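# Fold shut the open mailer box on the table

## Task

Shut the mailer box: fold both side flaps inward, then push the front flap down inside the front wall until its tabs latch. The box must finish lying flat on the table close to its starting spot, touched by nothing else from the table, and it must stay closed on its own, not because a gripper is holding it.

## Robot and tools

Robot: two arms, left_arm and right_arm, each ending in a two-finger gripper. Readings use one shared world frame in metres: the origin sits on the table surface midway between the arms, +x runs out across the table, +z is up, and left_arm is on the +y side. The arm names do not tell you which side of a picture an arm appears on. Each gripper has its own axes: the fingers extend along its +z and close along its y. Its reported position is the point between the finger pads, just behind the tips. At long reach the reported hand position can be somewhat wrong.

execute_actions takes "actions", a list holding zero or one item, and an optional boolean "pictures" (images come by default). An empty list moves nothing and just reports the state. An item with "rows" (1 to 15 rows) and "steps" (1 to 15, default 15) runs that many control steps of 1/30 s each, one row per step, repeating the final row if rows run out. An item with only "steps" (up to 300) is a pause counted from the previous result, so your thinking time is included in it.

A row is always 14 numbers in [-1, 1], even when one arm stays still: left_arm dx, dy, dz, rx, ry, rz, opening, then right_arm in the same order. dx to rz are an offset, not a pose, expressed in that gripper's own axes and measured from the gripper pose printed in the most recent result that included it (for the first command in a scene, or a second or later call inside one reply, from where the gripper is when the action begins). Every row counts from that same base, not from the row before. Scale: 1.0 equals 0.6 m of travel or 180 degrees of turn; rx, ry, rz form a single rotation vector. Opening is absolute: +1 fully open (0.087 m), -1 closed. All-zero offsets are not a pause; they pull the gripper back to its base pose. To keep an arm still, send the offset back to where it should be in the first call of a reply and zeros afterwards, always with the opening it should keep.

move takes "target", one 14-number row laid out exactly as above (offsets from the same base, opening absolute), and optional "speed" in m/s from 0.002 to 0.5, default 0.25; turning is capped at twice that value in rad/s. Each gripper travels a straight line toward its target, both finishing together, lasting 0.5 to 10 s; longer paths are cut off at 10 s. It rotates the short way and does not avoid obstacles or the other arm. Grippers can lag, drift and exceed the speed, particularly with a nearly straight arm. Openings are sent when the move starts. The result adds a "move:" line giving the ending (done, off_target, moving, held, fault) and any limits: paced means the sent pose was clipped; held means a safety check blocked some steps, after which the arm may lurch quickly. It also lists each gripper's remaining distance to its target.



Control behaviour: each step, the commanded pose is limited to 70 mm and 16 degrees away from the measured pose; inverse kinematics then favours position over orientation. Joint friction can leave a gripper up to about 31 mm off target, and tiny commands may not move it. After an action ends an arm only continues toward its last clipped pose (70 mm at most), so read the result and send the remainder. Joint ranges (rad): waist -2.618 to 3.054, shoulder 0 to 3.142, elbow 0 to 3.142, wrist pitch -1.571 to 1.571, wrist yaw -1.571 to 1.571, wrist roll -2.094 to 2.094.

Result lines: the state line gives each arm's end_effector_position and end_effector_quat_wxyz; "Hand target" shows where the controller is currently driving each gripper; grip_measured is the finger opening on the command scale (last joint value is the opening in metres; readings can be about 1 mm off). "pose unreachable" means a clearance check altered or stopped a command for the named arm, and HELD flags the steps where that happened. FAULT lines report an arm stop. Camera calibrations (K, distortion, T_world_to_cam) are given per camera; wrist cameras move with their arms.

Gripping: to hold something, command an opening roughly 0.02 below grip_measured; less margin grips more gently. Each finger pushes about 20 N at most; closing fast squeezes harder. Held parts may occasionally be tugged.

Avoid: knocking anything off the table, letting the arms collide or shove each other, fast impacts, and targets set far beyond a contact point, which press hard. Do not drop or slam the box. Holding loads heats motors: MOTOR HOT appears at 75 °C, an arm halts for 10 s at 90 °C, and at 100 °C it goes limp and falls. Prefer smooth, economical motion.

Each tool is called after "Emit:" by a JSON object that holds its "name" and its "arguments".

## Session

Emit:
{"name": "execute_actions", "arguments": {"actions": []}}

Scene clock: 0.00 s of 5140.00 s.
left_arm: end_effector_position=(+0.2631, +0.6275, +0.3126) grip_measured=+0.979 end_effector_quat_wxyz=(-0.367, +0.806, -0.463, +0.043) | right_arm: end_effector_position=(+0.2501, -0.0411, +0.3585) grip_measured=+1.000 end_effector_quat_wxyz=(+0.329, -0.318, +0.617, +0.640)
Joint positions: left_arm=[ 1.152  1.618  1.91  -1.106  0.034 -1.129  0.087] | right_arm=[ 0.529  1.403  1.188  0.293 -1.087  0.69   0.087]
Joint velocities: left_arm=[ 0.017 -0.012 -0.022 -0.066 -0.066  0.022  0.001] | right_arm=[ 0.002 -0.007  0.002 -0.022 -0.081  0.022  0.   ]
Motor temperatures (°C, as the motors report them): left_arm=[22 23 23 23 21 22] | right_arm=[21 21 23 23 22 22]
Hand target (left_arm): +0.263, +0.628, +0.313; -0.367, +0.806, -0.463, +0.043
Hand target (right_arm): +0.250, -0.041, +0.358; +0.329, -0.318, +0.617, +0.640

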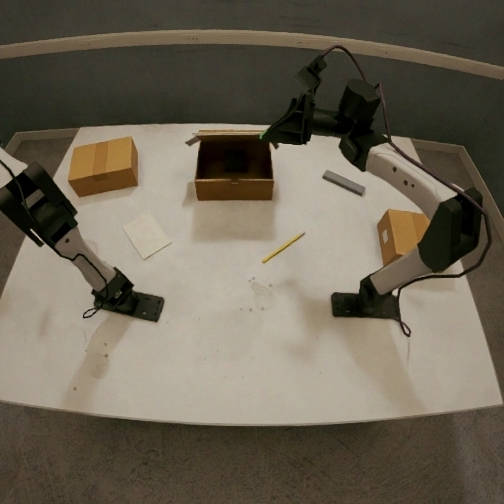

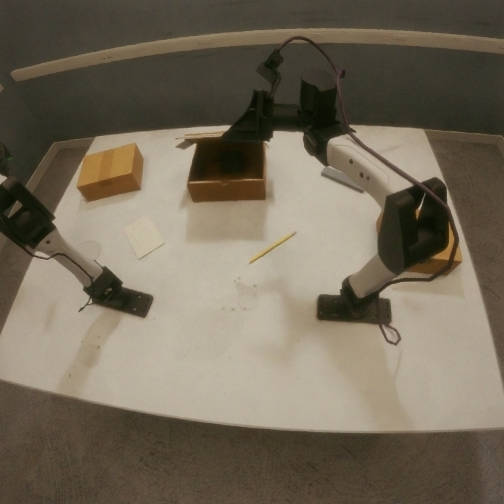

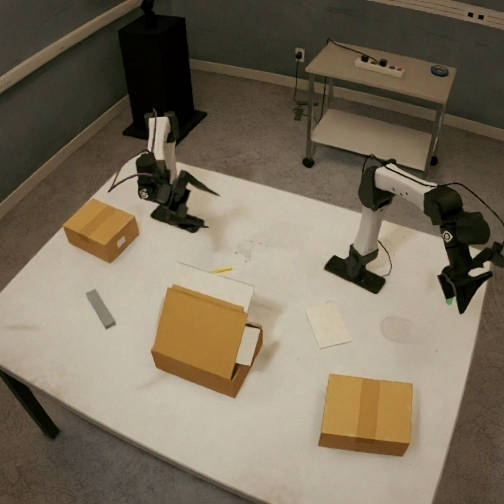

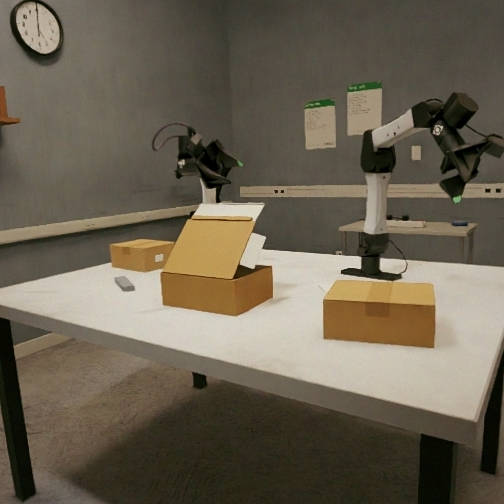

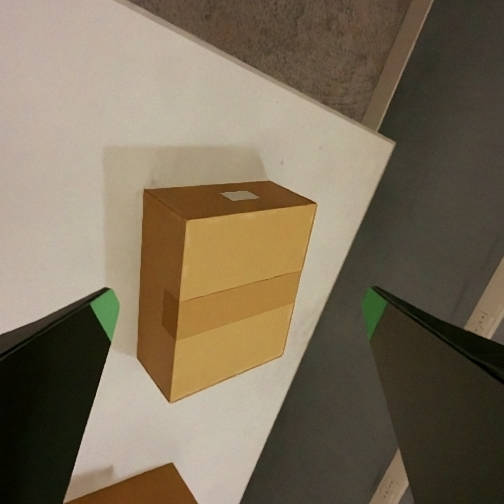

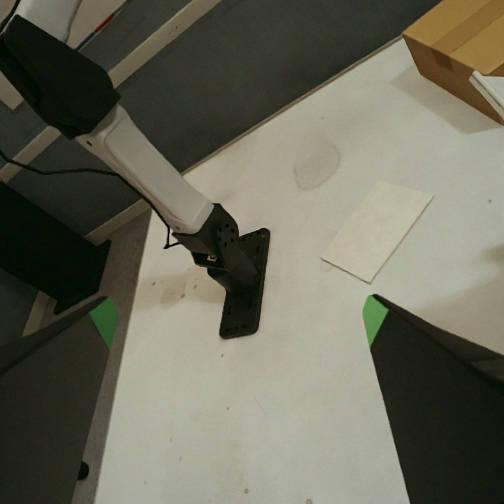

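Emit:
{"name": "zoom_image", "arguments": {"camera": "cam_head_left", "region": [150, 100, 320, 220]}}

Emit:
{"name": "zoom_image", "arguments": {"camera": "cam_high", "region": [120, 240, 300, 410]}}

Emit:
{"name": "zoom_image", "arguments": {"camera": "cam_low", "region": [140, 180, 300, 330]}}

Region (150, 100, 320, 220) of cam_head_left's 504x504 image, scaled by 2.965, with more detail than that image has; it fills the top 356 rows of this view, and the rest is white.

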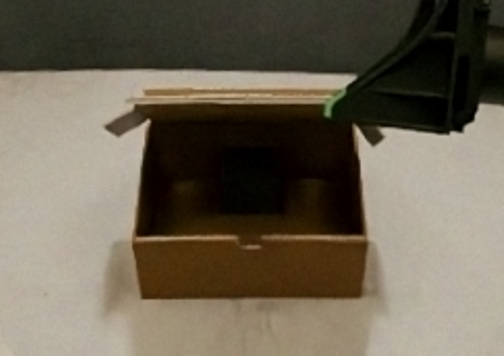

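Region (120, 240, 300, 410) of cam_high's 504x504 image, scaled by 2.800, with more detail than that image has.

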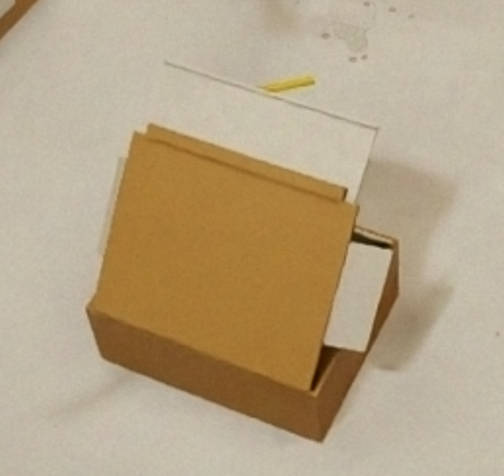

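Region (140, 180, 300, 330) of cam_low's 504x504 image, scaled by 3.150, with more detail than that image has; it fills the top 472 rows of this view, and the rest is white.

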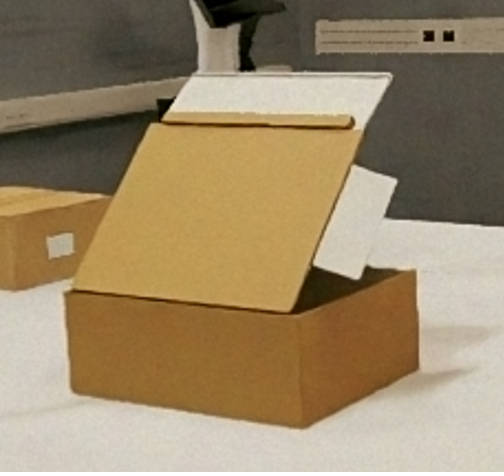

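Emit:
{"name": "move", "arguments": {"target": [0.718,-0.08,-0.175,-0.034,0.287,0.631,-1,-0.168,-0.39,-0.27,0.469,0.241,0.233,-1]}}

Scene clock: 24.70 s of 5140.00 s.
left_arm: end_effector_position=(+0.4978, +0.2612, +0.3114) grip_measured=-1.000 end_effector_quat_wxyz=(+0.386, -0.043, +0.918, -0.080) | right_arm: end_effector_position=(+0.4916, -0.2047, +0.2922) grip_measured=-0.985 end_effector_quat_wxyz=(+0.344, +0.030, +0.927, +0.149)
Joint positions: left_arm=[ 0.104  2.24   2.866 -1.387  0.068 -0.187  0.   ] | right_arm=[ 0.293  2.265  2.828 -1.37  -0.09   0.35   0.001]
Joint velocities: left_arm=[ 0.002 -0.002 -0.012  0.066  0.007  0.007  0.   ] | right_arm=[ 0.012 -0.017  0.007 -0.007 -0.037 -0.007 -0.001]
Motor temperatures (°C, as the motors report them): left_arm=[22 27 26 26 21 22] | right_arm=[21 24 25 26 22 22]
Hand target (left_arm): +0.503, +0.256, +0.309; +0.389, -0.034, +0.917, -0.080
Hand target (right_arm): +0.497, -0.201, +0.299; +0.362, +0.030, +0.920, +0.151
Off the commanded pose (left_arm): 0.015 m, 47 deg; orientation clipped at the last step of the last action.
Off the commanded pose (right_arm): 0.011 m, 44 deg; orientation clipped at the last step of the last action.
elbow stopped short (right arm): the move would have taken joint 3 (elbow) straighter than the controller allows; a more bent joint 3 avoids this.
elbow stopped short (left arm): the move would have taken joint 3 (elbow) straighter than the controller allows; a more bent joint 3 avoids this.
After step 90, 16.17 s passed at rest.
move: off_target (left_arm, right_arm); limits=paced
camera_calibration (this result's frames):
cam_left_wrist: T_world_to_cam=[[0.00892455, -0.984062, 0.177602, 0.196798], [-0.995919, 0.00720368, 0.0899595, 0.482335], [-0.0898051, -0.17768, -0.979982, 0.537243], [0, 0, 0, 1]] pos_world=[0.526858, 0.285644, 0.448146]
cam_right_wrist: T_world_to_cam=[[0.037817, -0.959377, -0.279582, -0.137792], [-0.986202, -0.0809565, 0.144403, 0.448289], [-0.161171, 0.270263, -0.949201, 0.551973], [0, 0, 0, 1]] pos_world=[0.536276, -0.245081, 0.420674]

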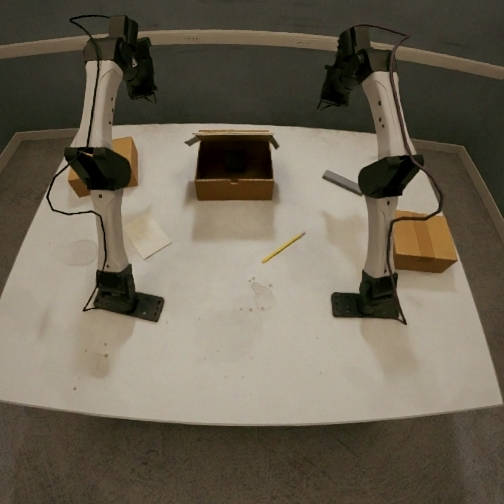

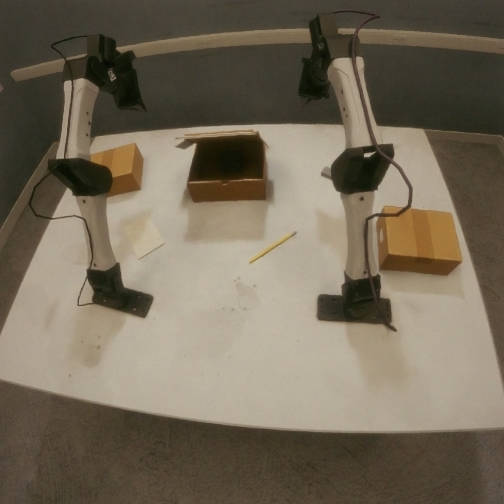

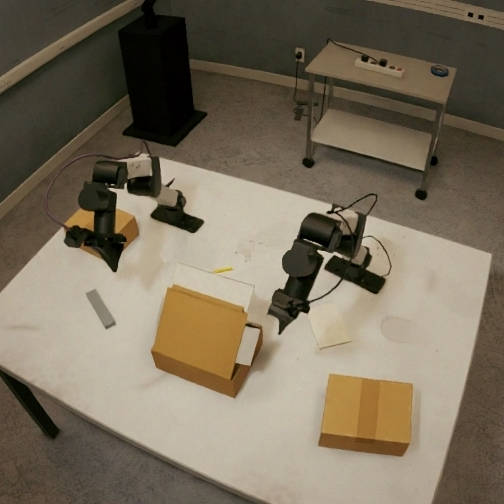

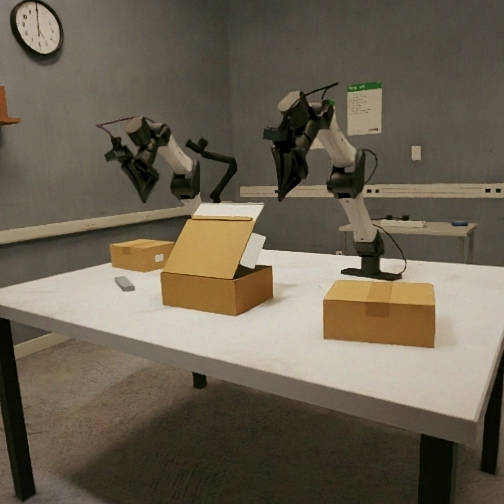

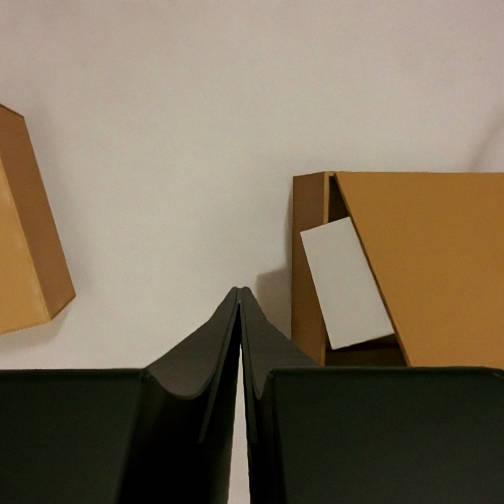

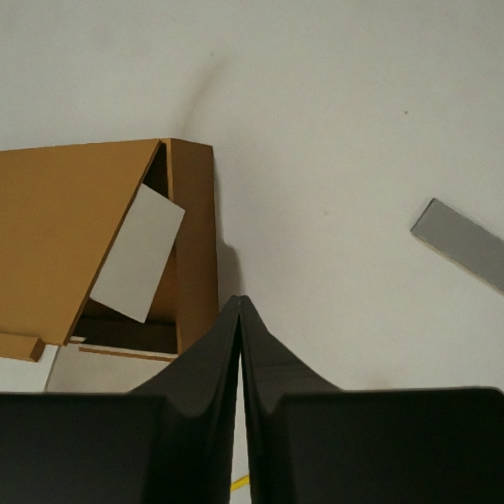

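Emit:
{"name": "move", "arguments": {"target": [0.193,0,0.19,0,0,0,-1,0.143,-0.038,0.187,0,0,0,-1]}}

Emit:
{"name": "move", "arguments": {"target": [0.023,-0.165,0.019,0,0,0,-1,0.026,0.16,0.042,0,0,0,-1], "speed": 0.08}}

Scene clock: 32.87 s of 5140.00 s.
left_arm: end_effector_position=(+0.5037, +0.2342, +0.1599) grip_measured=-1.000 end_effector_quat_wxyz=(+0.391, -0.043, +0.916, -0.082) | right_arm: end_effector_position=(+0.5003, -0.1870, +0.1417) grip_measured=-0.985 end_effector_quat_wxyz=(+0.330, +0.029, +0.932, +0.145)
Joint positions: left_arm=[ 0.04   1.884  1.623 -0.488  0.022 -0.232  0.   ] | right_arm=[ 0.328  2.005  1.76  -0.59  -0.068  0.37   0.001]
Joint velocities: left_arm=[ 0.012 -0.002 -0.007  0.022  0.022 -0.022  0.   ] | right_arm=[ 0.007 -0.007  0.012  0.066 -0.051 -0.022 -0.001]
Motor temperatures (°C, as the motors report them): left_arm=[22 29 27 27 21 22] | right_arm=[21 26 26 27 22 22]
Hand target (left_arm): +0.500, +0.231, +0.153; +0.386, -0.043, +0.918, -0.081
Hand target (right_arm): +0.500, -0.184, +0.150; +0.343, +0.030, +0.927, +0.149
Off the commanded pose (left_arm): 0.010 m, 1 deg.
Off the commanded pose (right_arm): 0.010 m, 2 deg.
After step 90, 3.63 s passed at rest.
move: done
camera_calibration (this result's frames):
cam_left_wrist: T_world_to_cam=[[0.00728328, -0.983539, 0.180551, 0.197311], [-0.996794, 0.00724499, 0.0796763, 0.504165], [-0.0796728, -0.180553, -0.980333, 0.380046], [0, 0, 0, 1]] pos_world=[0.531391, 0.259029, 0.296777]
cam_right_wrist: T_world_to_cam=[[0.0347488, -0.961879, -0.271258, -0.1634], [-0.981234, -0.0843468, 0.173395, 0.472841], [-0.189665, 0.260142, -0.946759, 0.417783], [0, 0, 0, 1]] pos_world=[0.548884, -0.225971, 0.269229]

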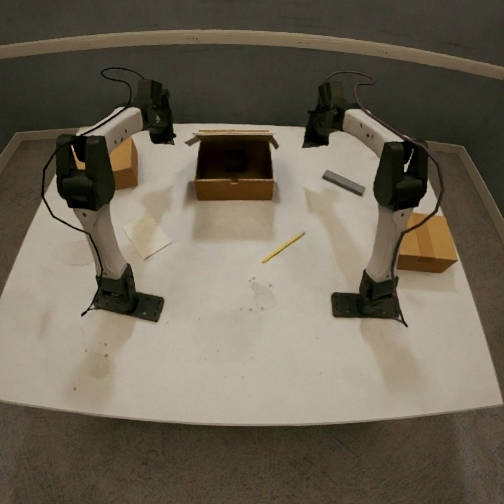

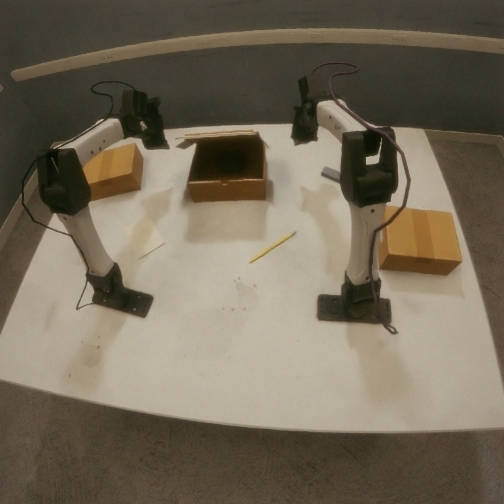

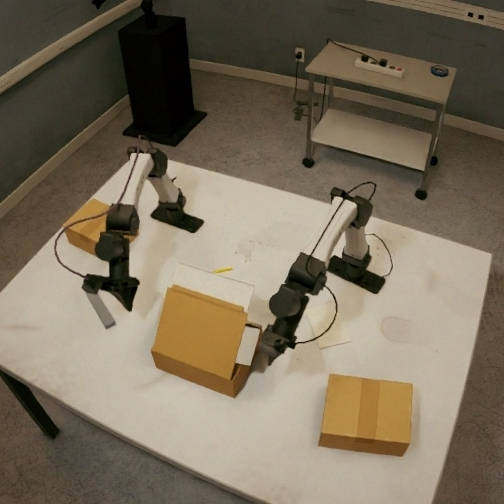

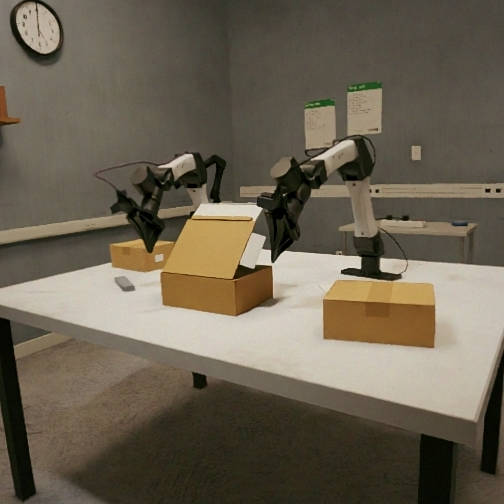

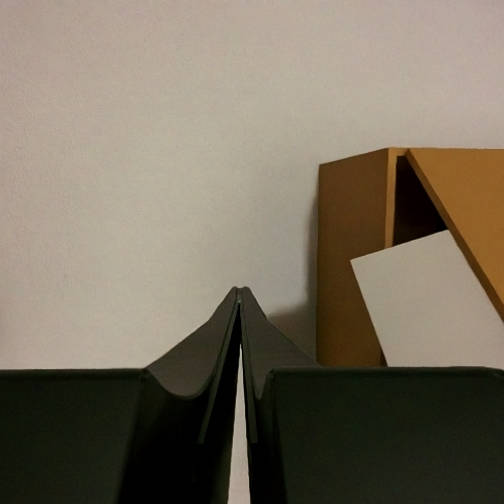

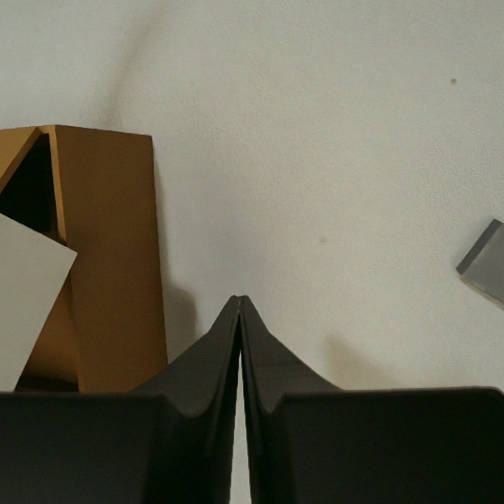

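Scene clock: 34.50 s of 5140.00 s.
left_arm: end_effector_position=(+0.5055, +0.1683, +0.1686) grip_measured=-1.000 end_effector_quat_wxyz=(+0.398, -0.059, +0.914, -0.052) | right_arm: end_effector_position=(+0.5062, -0.1125, +0.1441) grip_measured=-0.985 end_effector_quat_wxyz=(+0.338, +0.037, +0.932, +0.122)
Joint positions: left_arm=[-0.143  1.952  1.752 -0.559 -0.18  -0.362  0.   ] | right_arm=[ 0.498  2.151  1.995 -0.684  0.097  0.496  0.001]
Joint velocities: left_arm=[-0.002 -0.017 -0.007  0.007 -0.037 -0.022  0.   ] | right_arm=[-0.007  0.012  0.007 -0.066  0.022 -0.051  0.001]
Motor temperatures (°C, as the motors report them): left_arm=[22 29 27 27 21 22] | right_arm=[21 26 26 27 22 22]
Hand target (left_arm): +0.503, +0.134, +0.161; +0.389, -0.044, +0.916, -0.084
Hand target (right_arm): +0.500, -0.088, +0.142; +0.330, +0.028, +0.932, +0.144
Off the commanded pose (left_arm): 0.036 m, 4 deg.
Off the commanded pose (right_arm): 0.027 m, 3 deg.
move: off_target (left_arm, right_arm)
camera_calibration (this result's frames):
cam_left_wrist: T_world_to_cam=[[0.0581608, -0.988622, 0.138719, 0.113042], [-0.9964, -0.0489011, 0.0692525, 0.516741], [-0.061681, -0.142247, -0.987907, 0.362624], [0, 0, 0, 1]] pos_world=[0.530674, 0.188607, 0.306773]
cam_right_wrist: T_world_to_cam=[[0.00467487, -0.972002, -0.234926, -0.0823893], [-0.985152, -0.0447956, 0.165737, 0.492004], [-0.17162, 0.230663, -0.957779, 0.390877], [0, 0, 0, 1]] pos_world=[0.552166, -0.148204, 0.273475]

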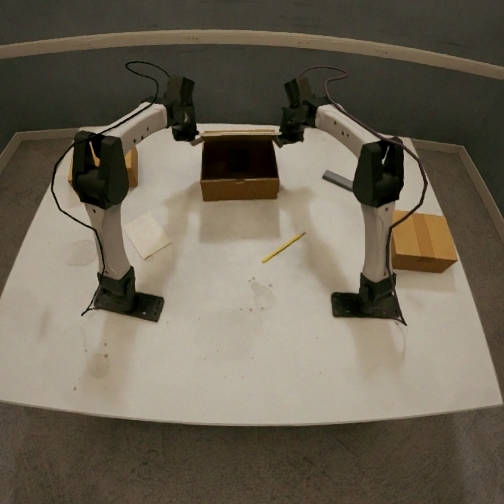

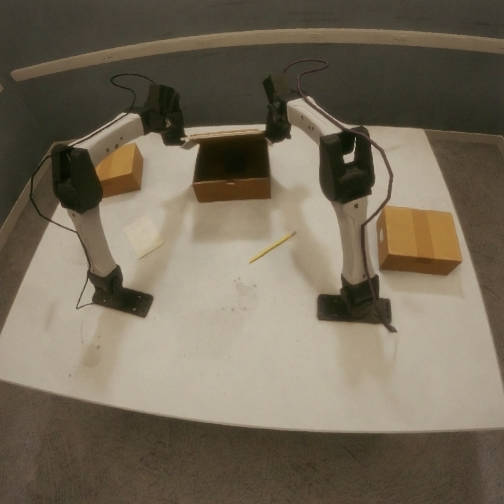

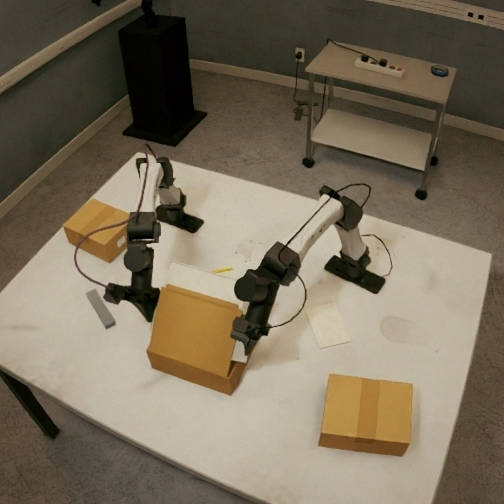

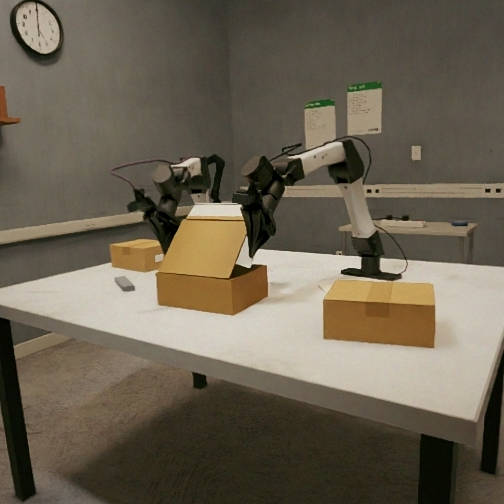

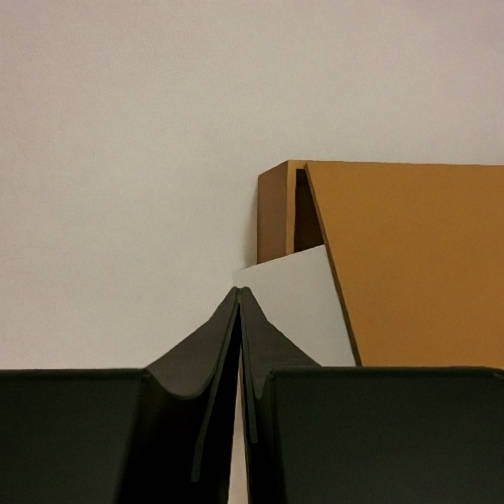

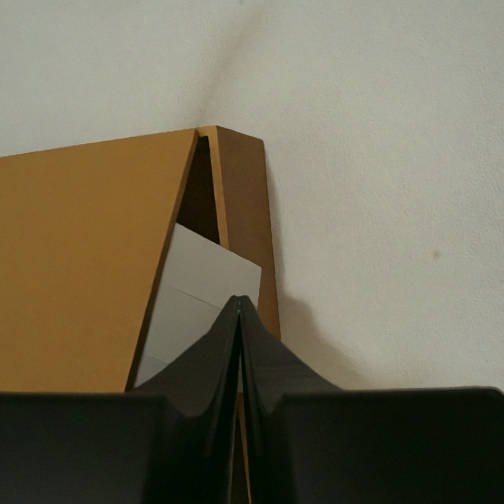

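Emit:
{"name": "move", "arguments": {"target": [0,0.12,0,0.45,0,0,0,0,-0.14,0,-0.4,0,0,0]}}

Emit:
{"name": "move", "arguments": {"target": [0,0,0,0,0,0.5,0,0,0,0,0,0,-0.5,0], "speed": 0.4}}

Scene clock: 44.03 s of 5140.00 s.
left_arm: end_effector_position=(+0.4949, +0.2368, +0.1605) grip_measured=+0.000 end_effector_quat_wxyz=(+0.348, +0.217, +0.672, -0.617) | right_arm: end_effector_position=(+0.5072, -0.1894, +0.1294) grip_measured=+0.000 end_effector_quat_wxyz=(+0.302, -0.173, +0.681, +0.644)
Joint positions: left_arm=[ 0.375  2.302  1.754 -0.071  1.578 -0.125  0.044] | right_arm=[ 0.025  2.407  1.569  0.91  -1.4    0.954  0.044]
Joint velocities: left_arm=[ 0.007 -0.002 -0.017  0.007  0.022  0.022  0.   ] | right_arm=[-0.002  0.002  0.012  0.066 -0.022  0.095 -0.   ]
Motor temperatures (°C, as the motors report them): left_arm=[22 31 29 28 21 22] | right_arm=[21 28 27 27 22 22]
Hand target (left_arm): +0.498, +0.241, +0.157; +0.350, +0.215, +0.671, -0.617
Hand target (right_arm): +0.507, -0.193, +0.123; +0.301, -0.169, +0.681, +0.645
Off the commanded pose (left_arm): 0.007 m, 2 deg.
Off the commanded pose (right_arm): 0.008 m, 1 deg.
joint sent to its limit (left arm) — the command would take joint 5 (wrist yaw) past its upper limit, so that joint was sent only as far as its limit.
After step 90, 2.53 s passed at rest.
move: done
camera_calibration (this result's frames):
cam_left_wrist: T_world_to_cam=[[-0.726681, -0.141203, 0.672307, 0.284667], [-0.567808, 0.674324, -0.472103, 0.213545], [-0.386691, -0.72481, -0.570194, 0.595442], [0, 0, 0, 1]] pos_world=[0.558366, 0.327779, 0.248949]
cam_right_wrist: T_world_to_cam=[[0.625551, -0.131623, -0.769, -0.247332], [-0.641927, -0.647033, -0.411435, 0.27853], [-0.443414, 0.751015, -0.489245, 0.570517], [0, 0, 0, 1]] pos_world=[0.58649, -0.280803, 0.203521]

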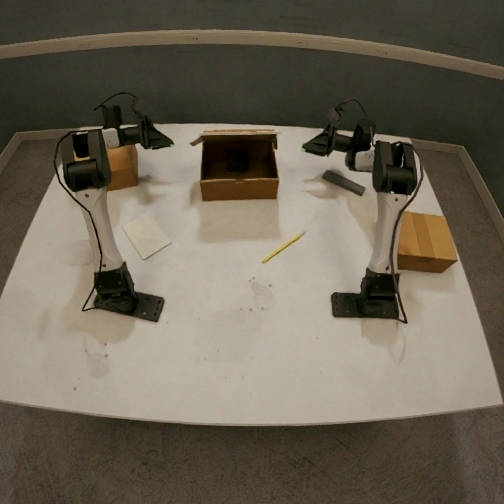

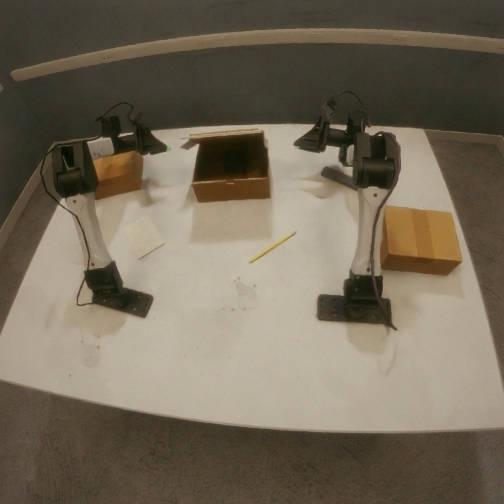

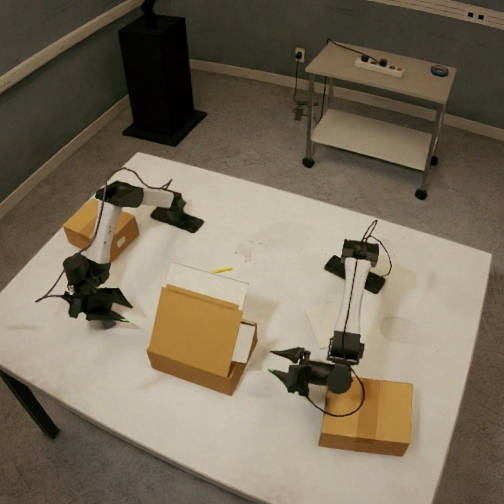

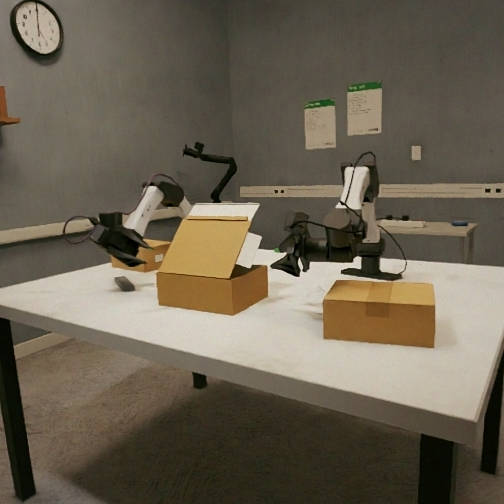

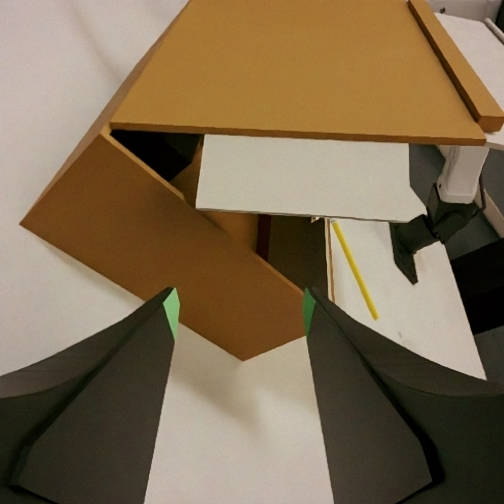

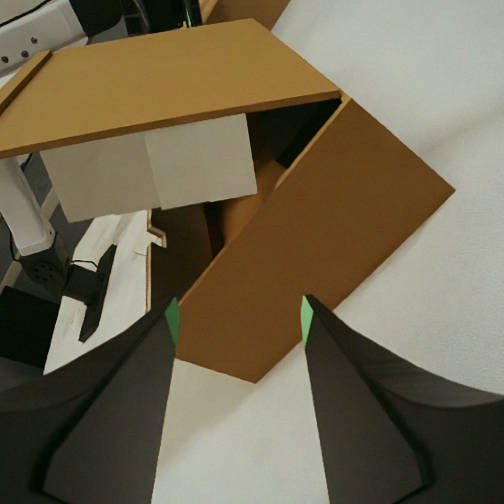

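Scene clock: 47.00 s of 5140.00 s.
left_arm: end_effector_position=(+0.4988, +0.2373, +0.1640) grip_measured=+0.000 end_effector_quat_wxyz=(+0.682, +0.630, +0.321, -0.190) | right_arm: end_effector_position=(+0.5108, -0.1926, +0.1226) grip_measured=+0.000 end_effector_quat_wxyz=(+0.669, -0.602, +0.361, +0.245)
Joint positions: left_arm=[0.375 2.11  1.315 0.588 1.579 1.035 0.044] | right_arm=[ 0.04   2.253  1.261  1.077 -1.386 -0.596  0.044]
Joint velocities: left_arm=[-0.007 -0.012 -0.007  0.051  0.022 -0.051 -0.   ] | right_arm=[ 0.007 -0.012  0.007 -0.125  0.066 -0.11   0.   ]
Motor temperatures (°C, as the motors report them): left_arm=[22 32 28 28 21 22] | right_arm=[21 29 27 27 22 22]
Hand target (left_arm): +0.495, +0.236, +0.161; +0.681, +0.629, +0.322, -0.191
Hand target (right_arm): +0.507, -0.189, +0.129; +0.670, -0.603, +0.359, +0.242
Off the commanded pose (left_arm): 0.005 m, 0 deg.
Off the commanded pose (right_arm): 0.008 m, 1 deg.
move: done
camera_calibration (this result's frames):
cam_left_wrist: T_world_to_cam=[[-0.65819, -0.129647, -0.741605, 0.480146], [0.307443, 0.852892, -0.421964, -0.27011], [0.687216, -0.505734, -0.521506, 0.00364493], [0, 0, 0, 1]] pos_world=[0.396566, 0.294468, 0.244003]
cam_right_wrist: T_world_to_cam=[[0.754582, -0.175272, 0.632365, -0.501243], [0.249003, -0.815115, -0.523053, -0.197751], [0.607127, 0.552147, -0.571428, 0.00631697], [0, 0, 0, 1]] pos_world=[0.423634, -0.252532, 0.217144]

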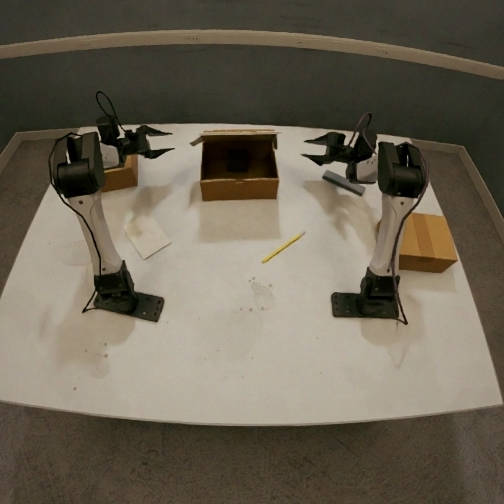

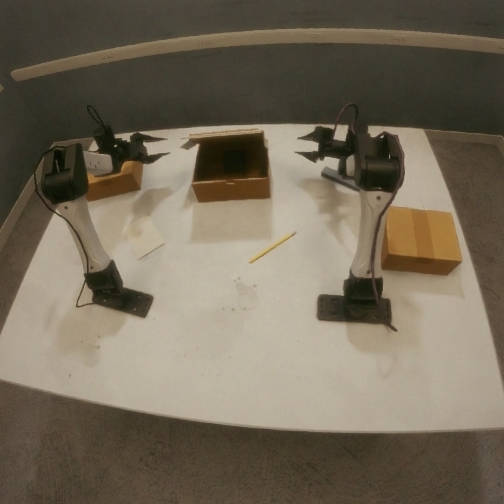

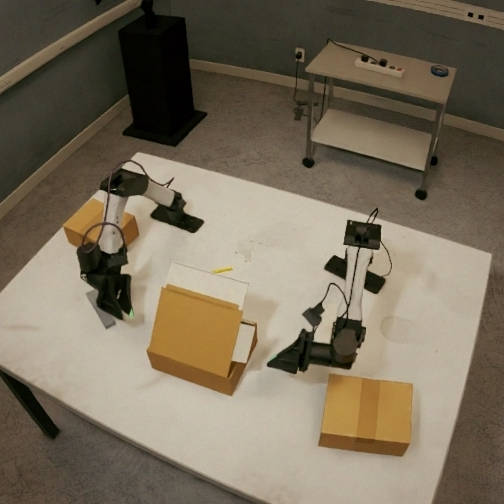

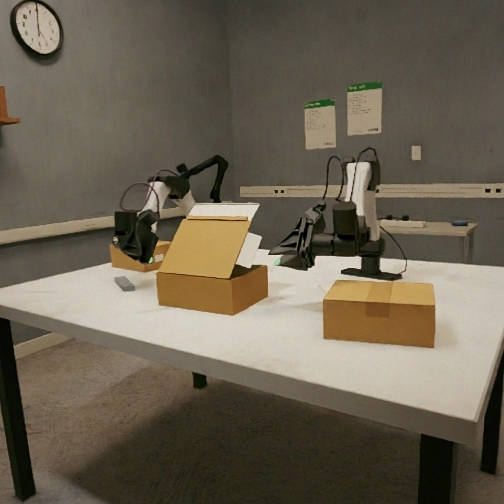

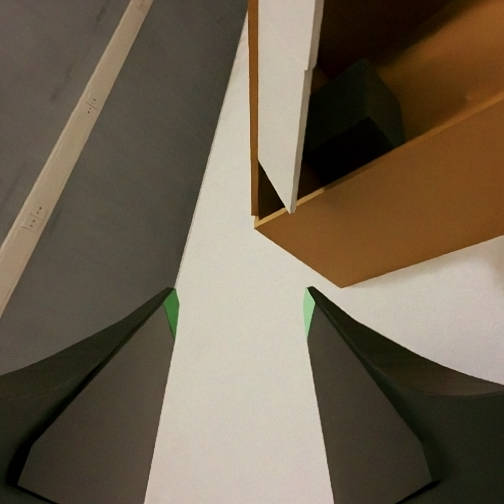

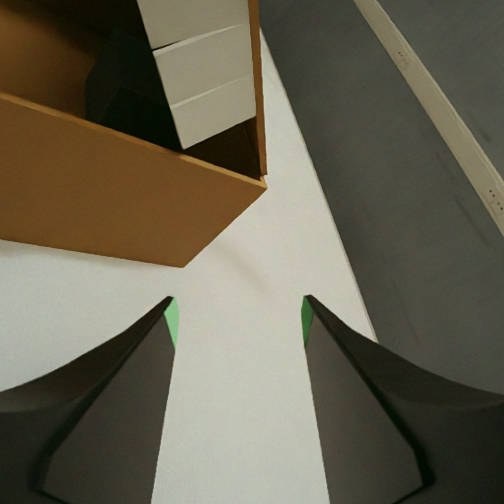

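Emit:
{"name": "move", "arguments": {"target": [-0.03,-0.017,0.12,0,0,0,0,-0.06,0.008,0.07,0,0,0,0], "speed": 0.1}}

Scene clock: 51.80 s of 5140.00 s.
left_arm: end_effector_position=(+0.4965, +0.1638, +0.1822) grip_measured=+0.000 end_effector_quat_wxyz=(+0.685, +0.633, +0.310, -0.182) | right_arm: end_effector_position=(+0.4971, -0.1481, +0.1424) grip_measured=+0.000 end_effector_quat_wxyz=(+0.668, -0.601, +0.362, +0.249)
Joint positions: left_arm=[0.208 2.07  1.246 0.857 1.415 0.824 0.044] | right_arm=[ 0.142  2.167  1.218  1.008 -1.288 -0.616  0.044]
Joint velocities: left_arm=[-0.007 -0.022  0.027 -0.007  0.007  0.037  0.001] | right_arm=[-0.007 -0.002 -0.012  0.007  0.066  0.007  0.001]
Motor temperatures (°C, as the motors report them): left_arm=[22 34 28 28 21 22] | right_arm=[21 31 27 27 22 22]
Hand target (left_arm): +0.494, +0.163, +0.170; +0.682, +0.629, +0.321, -0.190
Hand target (right_arm): +0.493, -0.147, +0.148; +0.669, -0.602, +0.361, +0.245
Off the commanded pose (left_arm): 0.014 m, 2 deg.
Off the commanded pose (right_arm): 0.007 m, 0 deg.
After step 90, 0.17 s passed at rest.
move: off_target (left_arm)
camera_calibration (this result's frames):
cam_left_wrist: T_world_to_cam=[[-0.637319, -0.125958, -0.760237, 0.475044], [0.321986, 0.852776, -0.411216, -0.208159], [0.700107, -0.506861, -0.502933, -0.0320745], [0, 0, 0, 1]] pos_world=[0.392234, 0.221091, 0.259416]
cam_right_wrist: T_world_to_cam=[[0.759294, -0.173455, 0.627205, -0.49698], [0.249027, -0.813008, -0.526311, -0.146972], [0.601214, 0.555816, -0.574117, 0.00527104], [0, 0, 0, 1]] pos_world=[0.410785, -0.208623, 0.237382]

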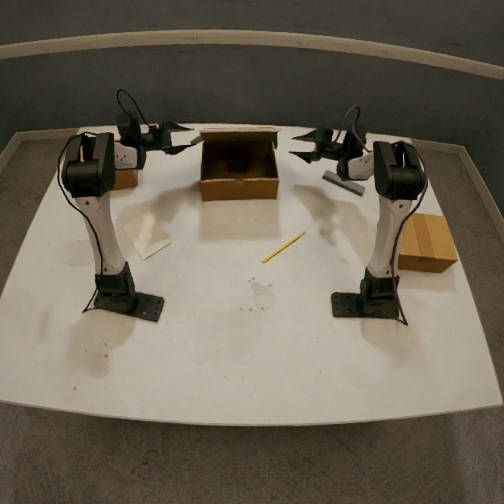

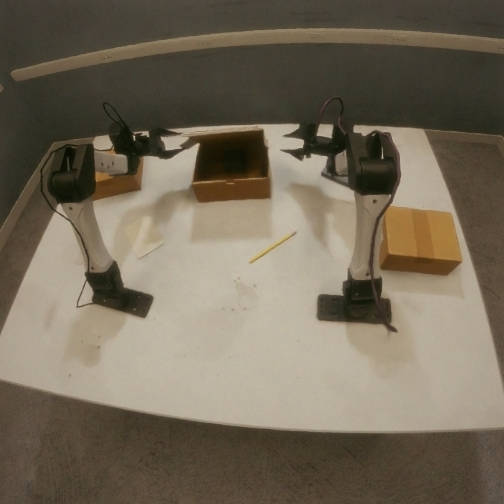

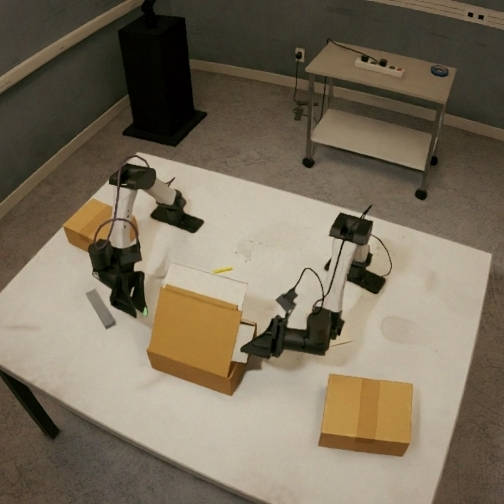

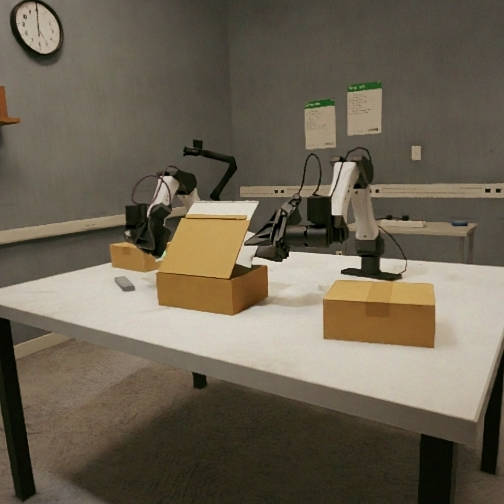

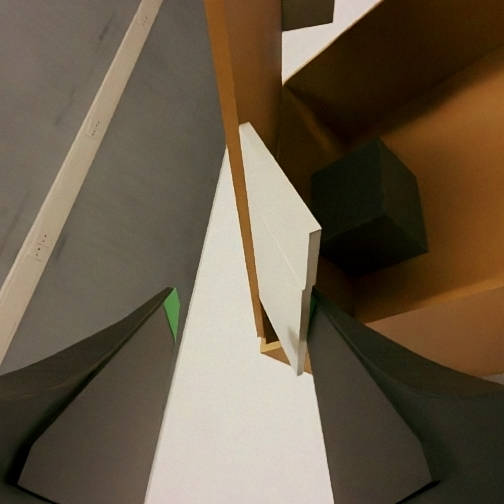

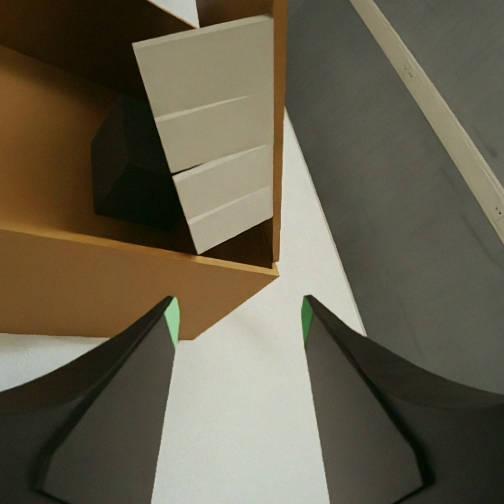

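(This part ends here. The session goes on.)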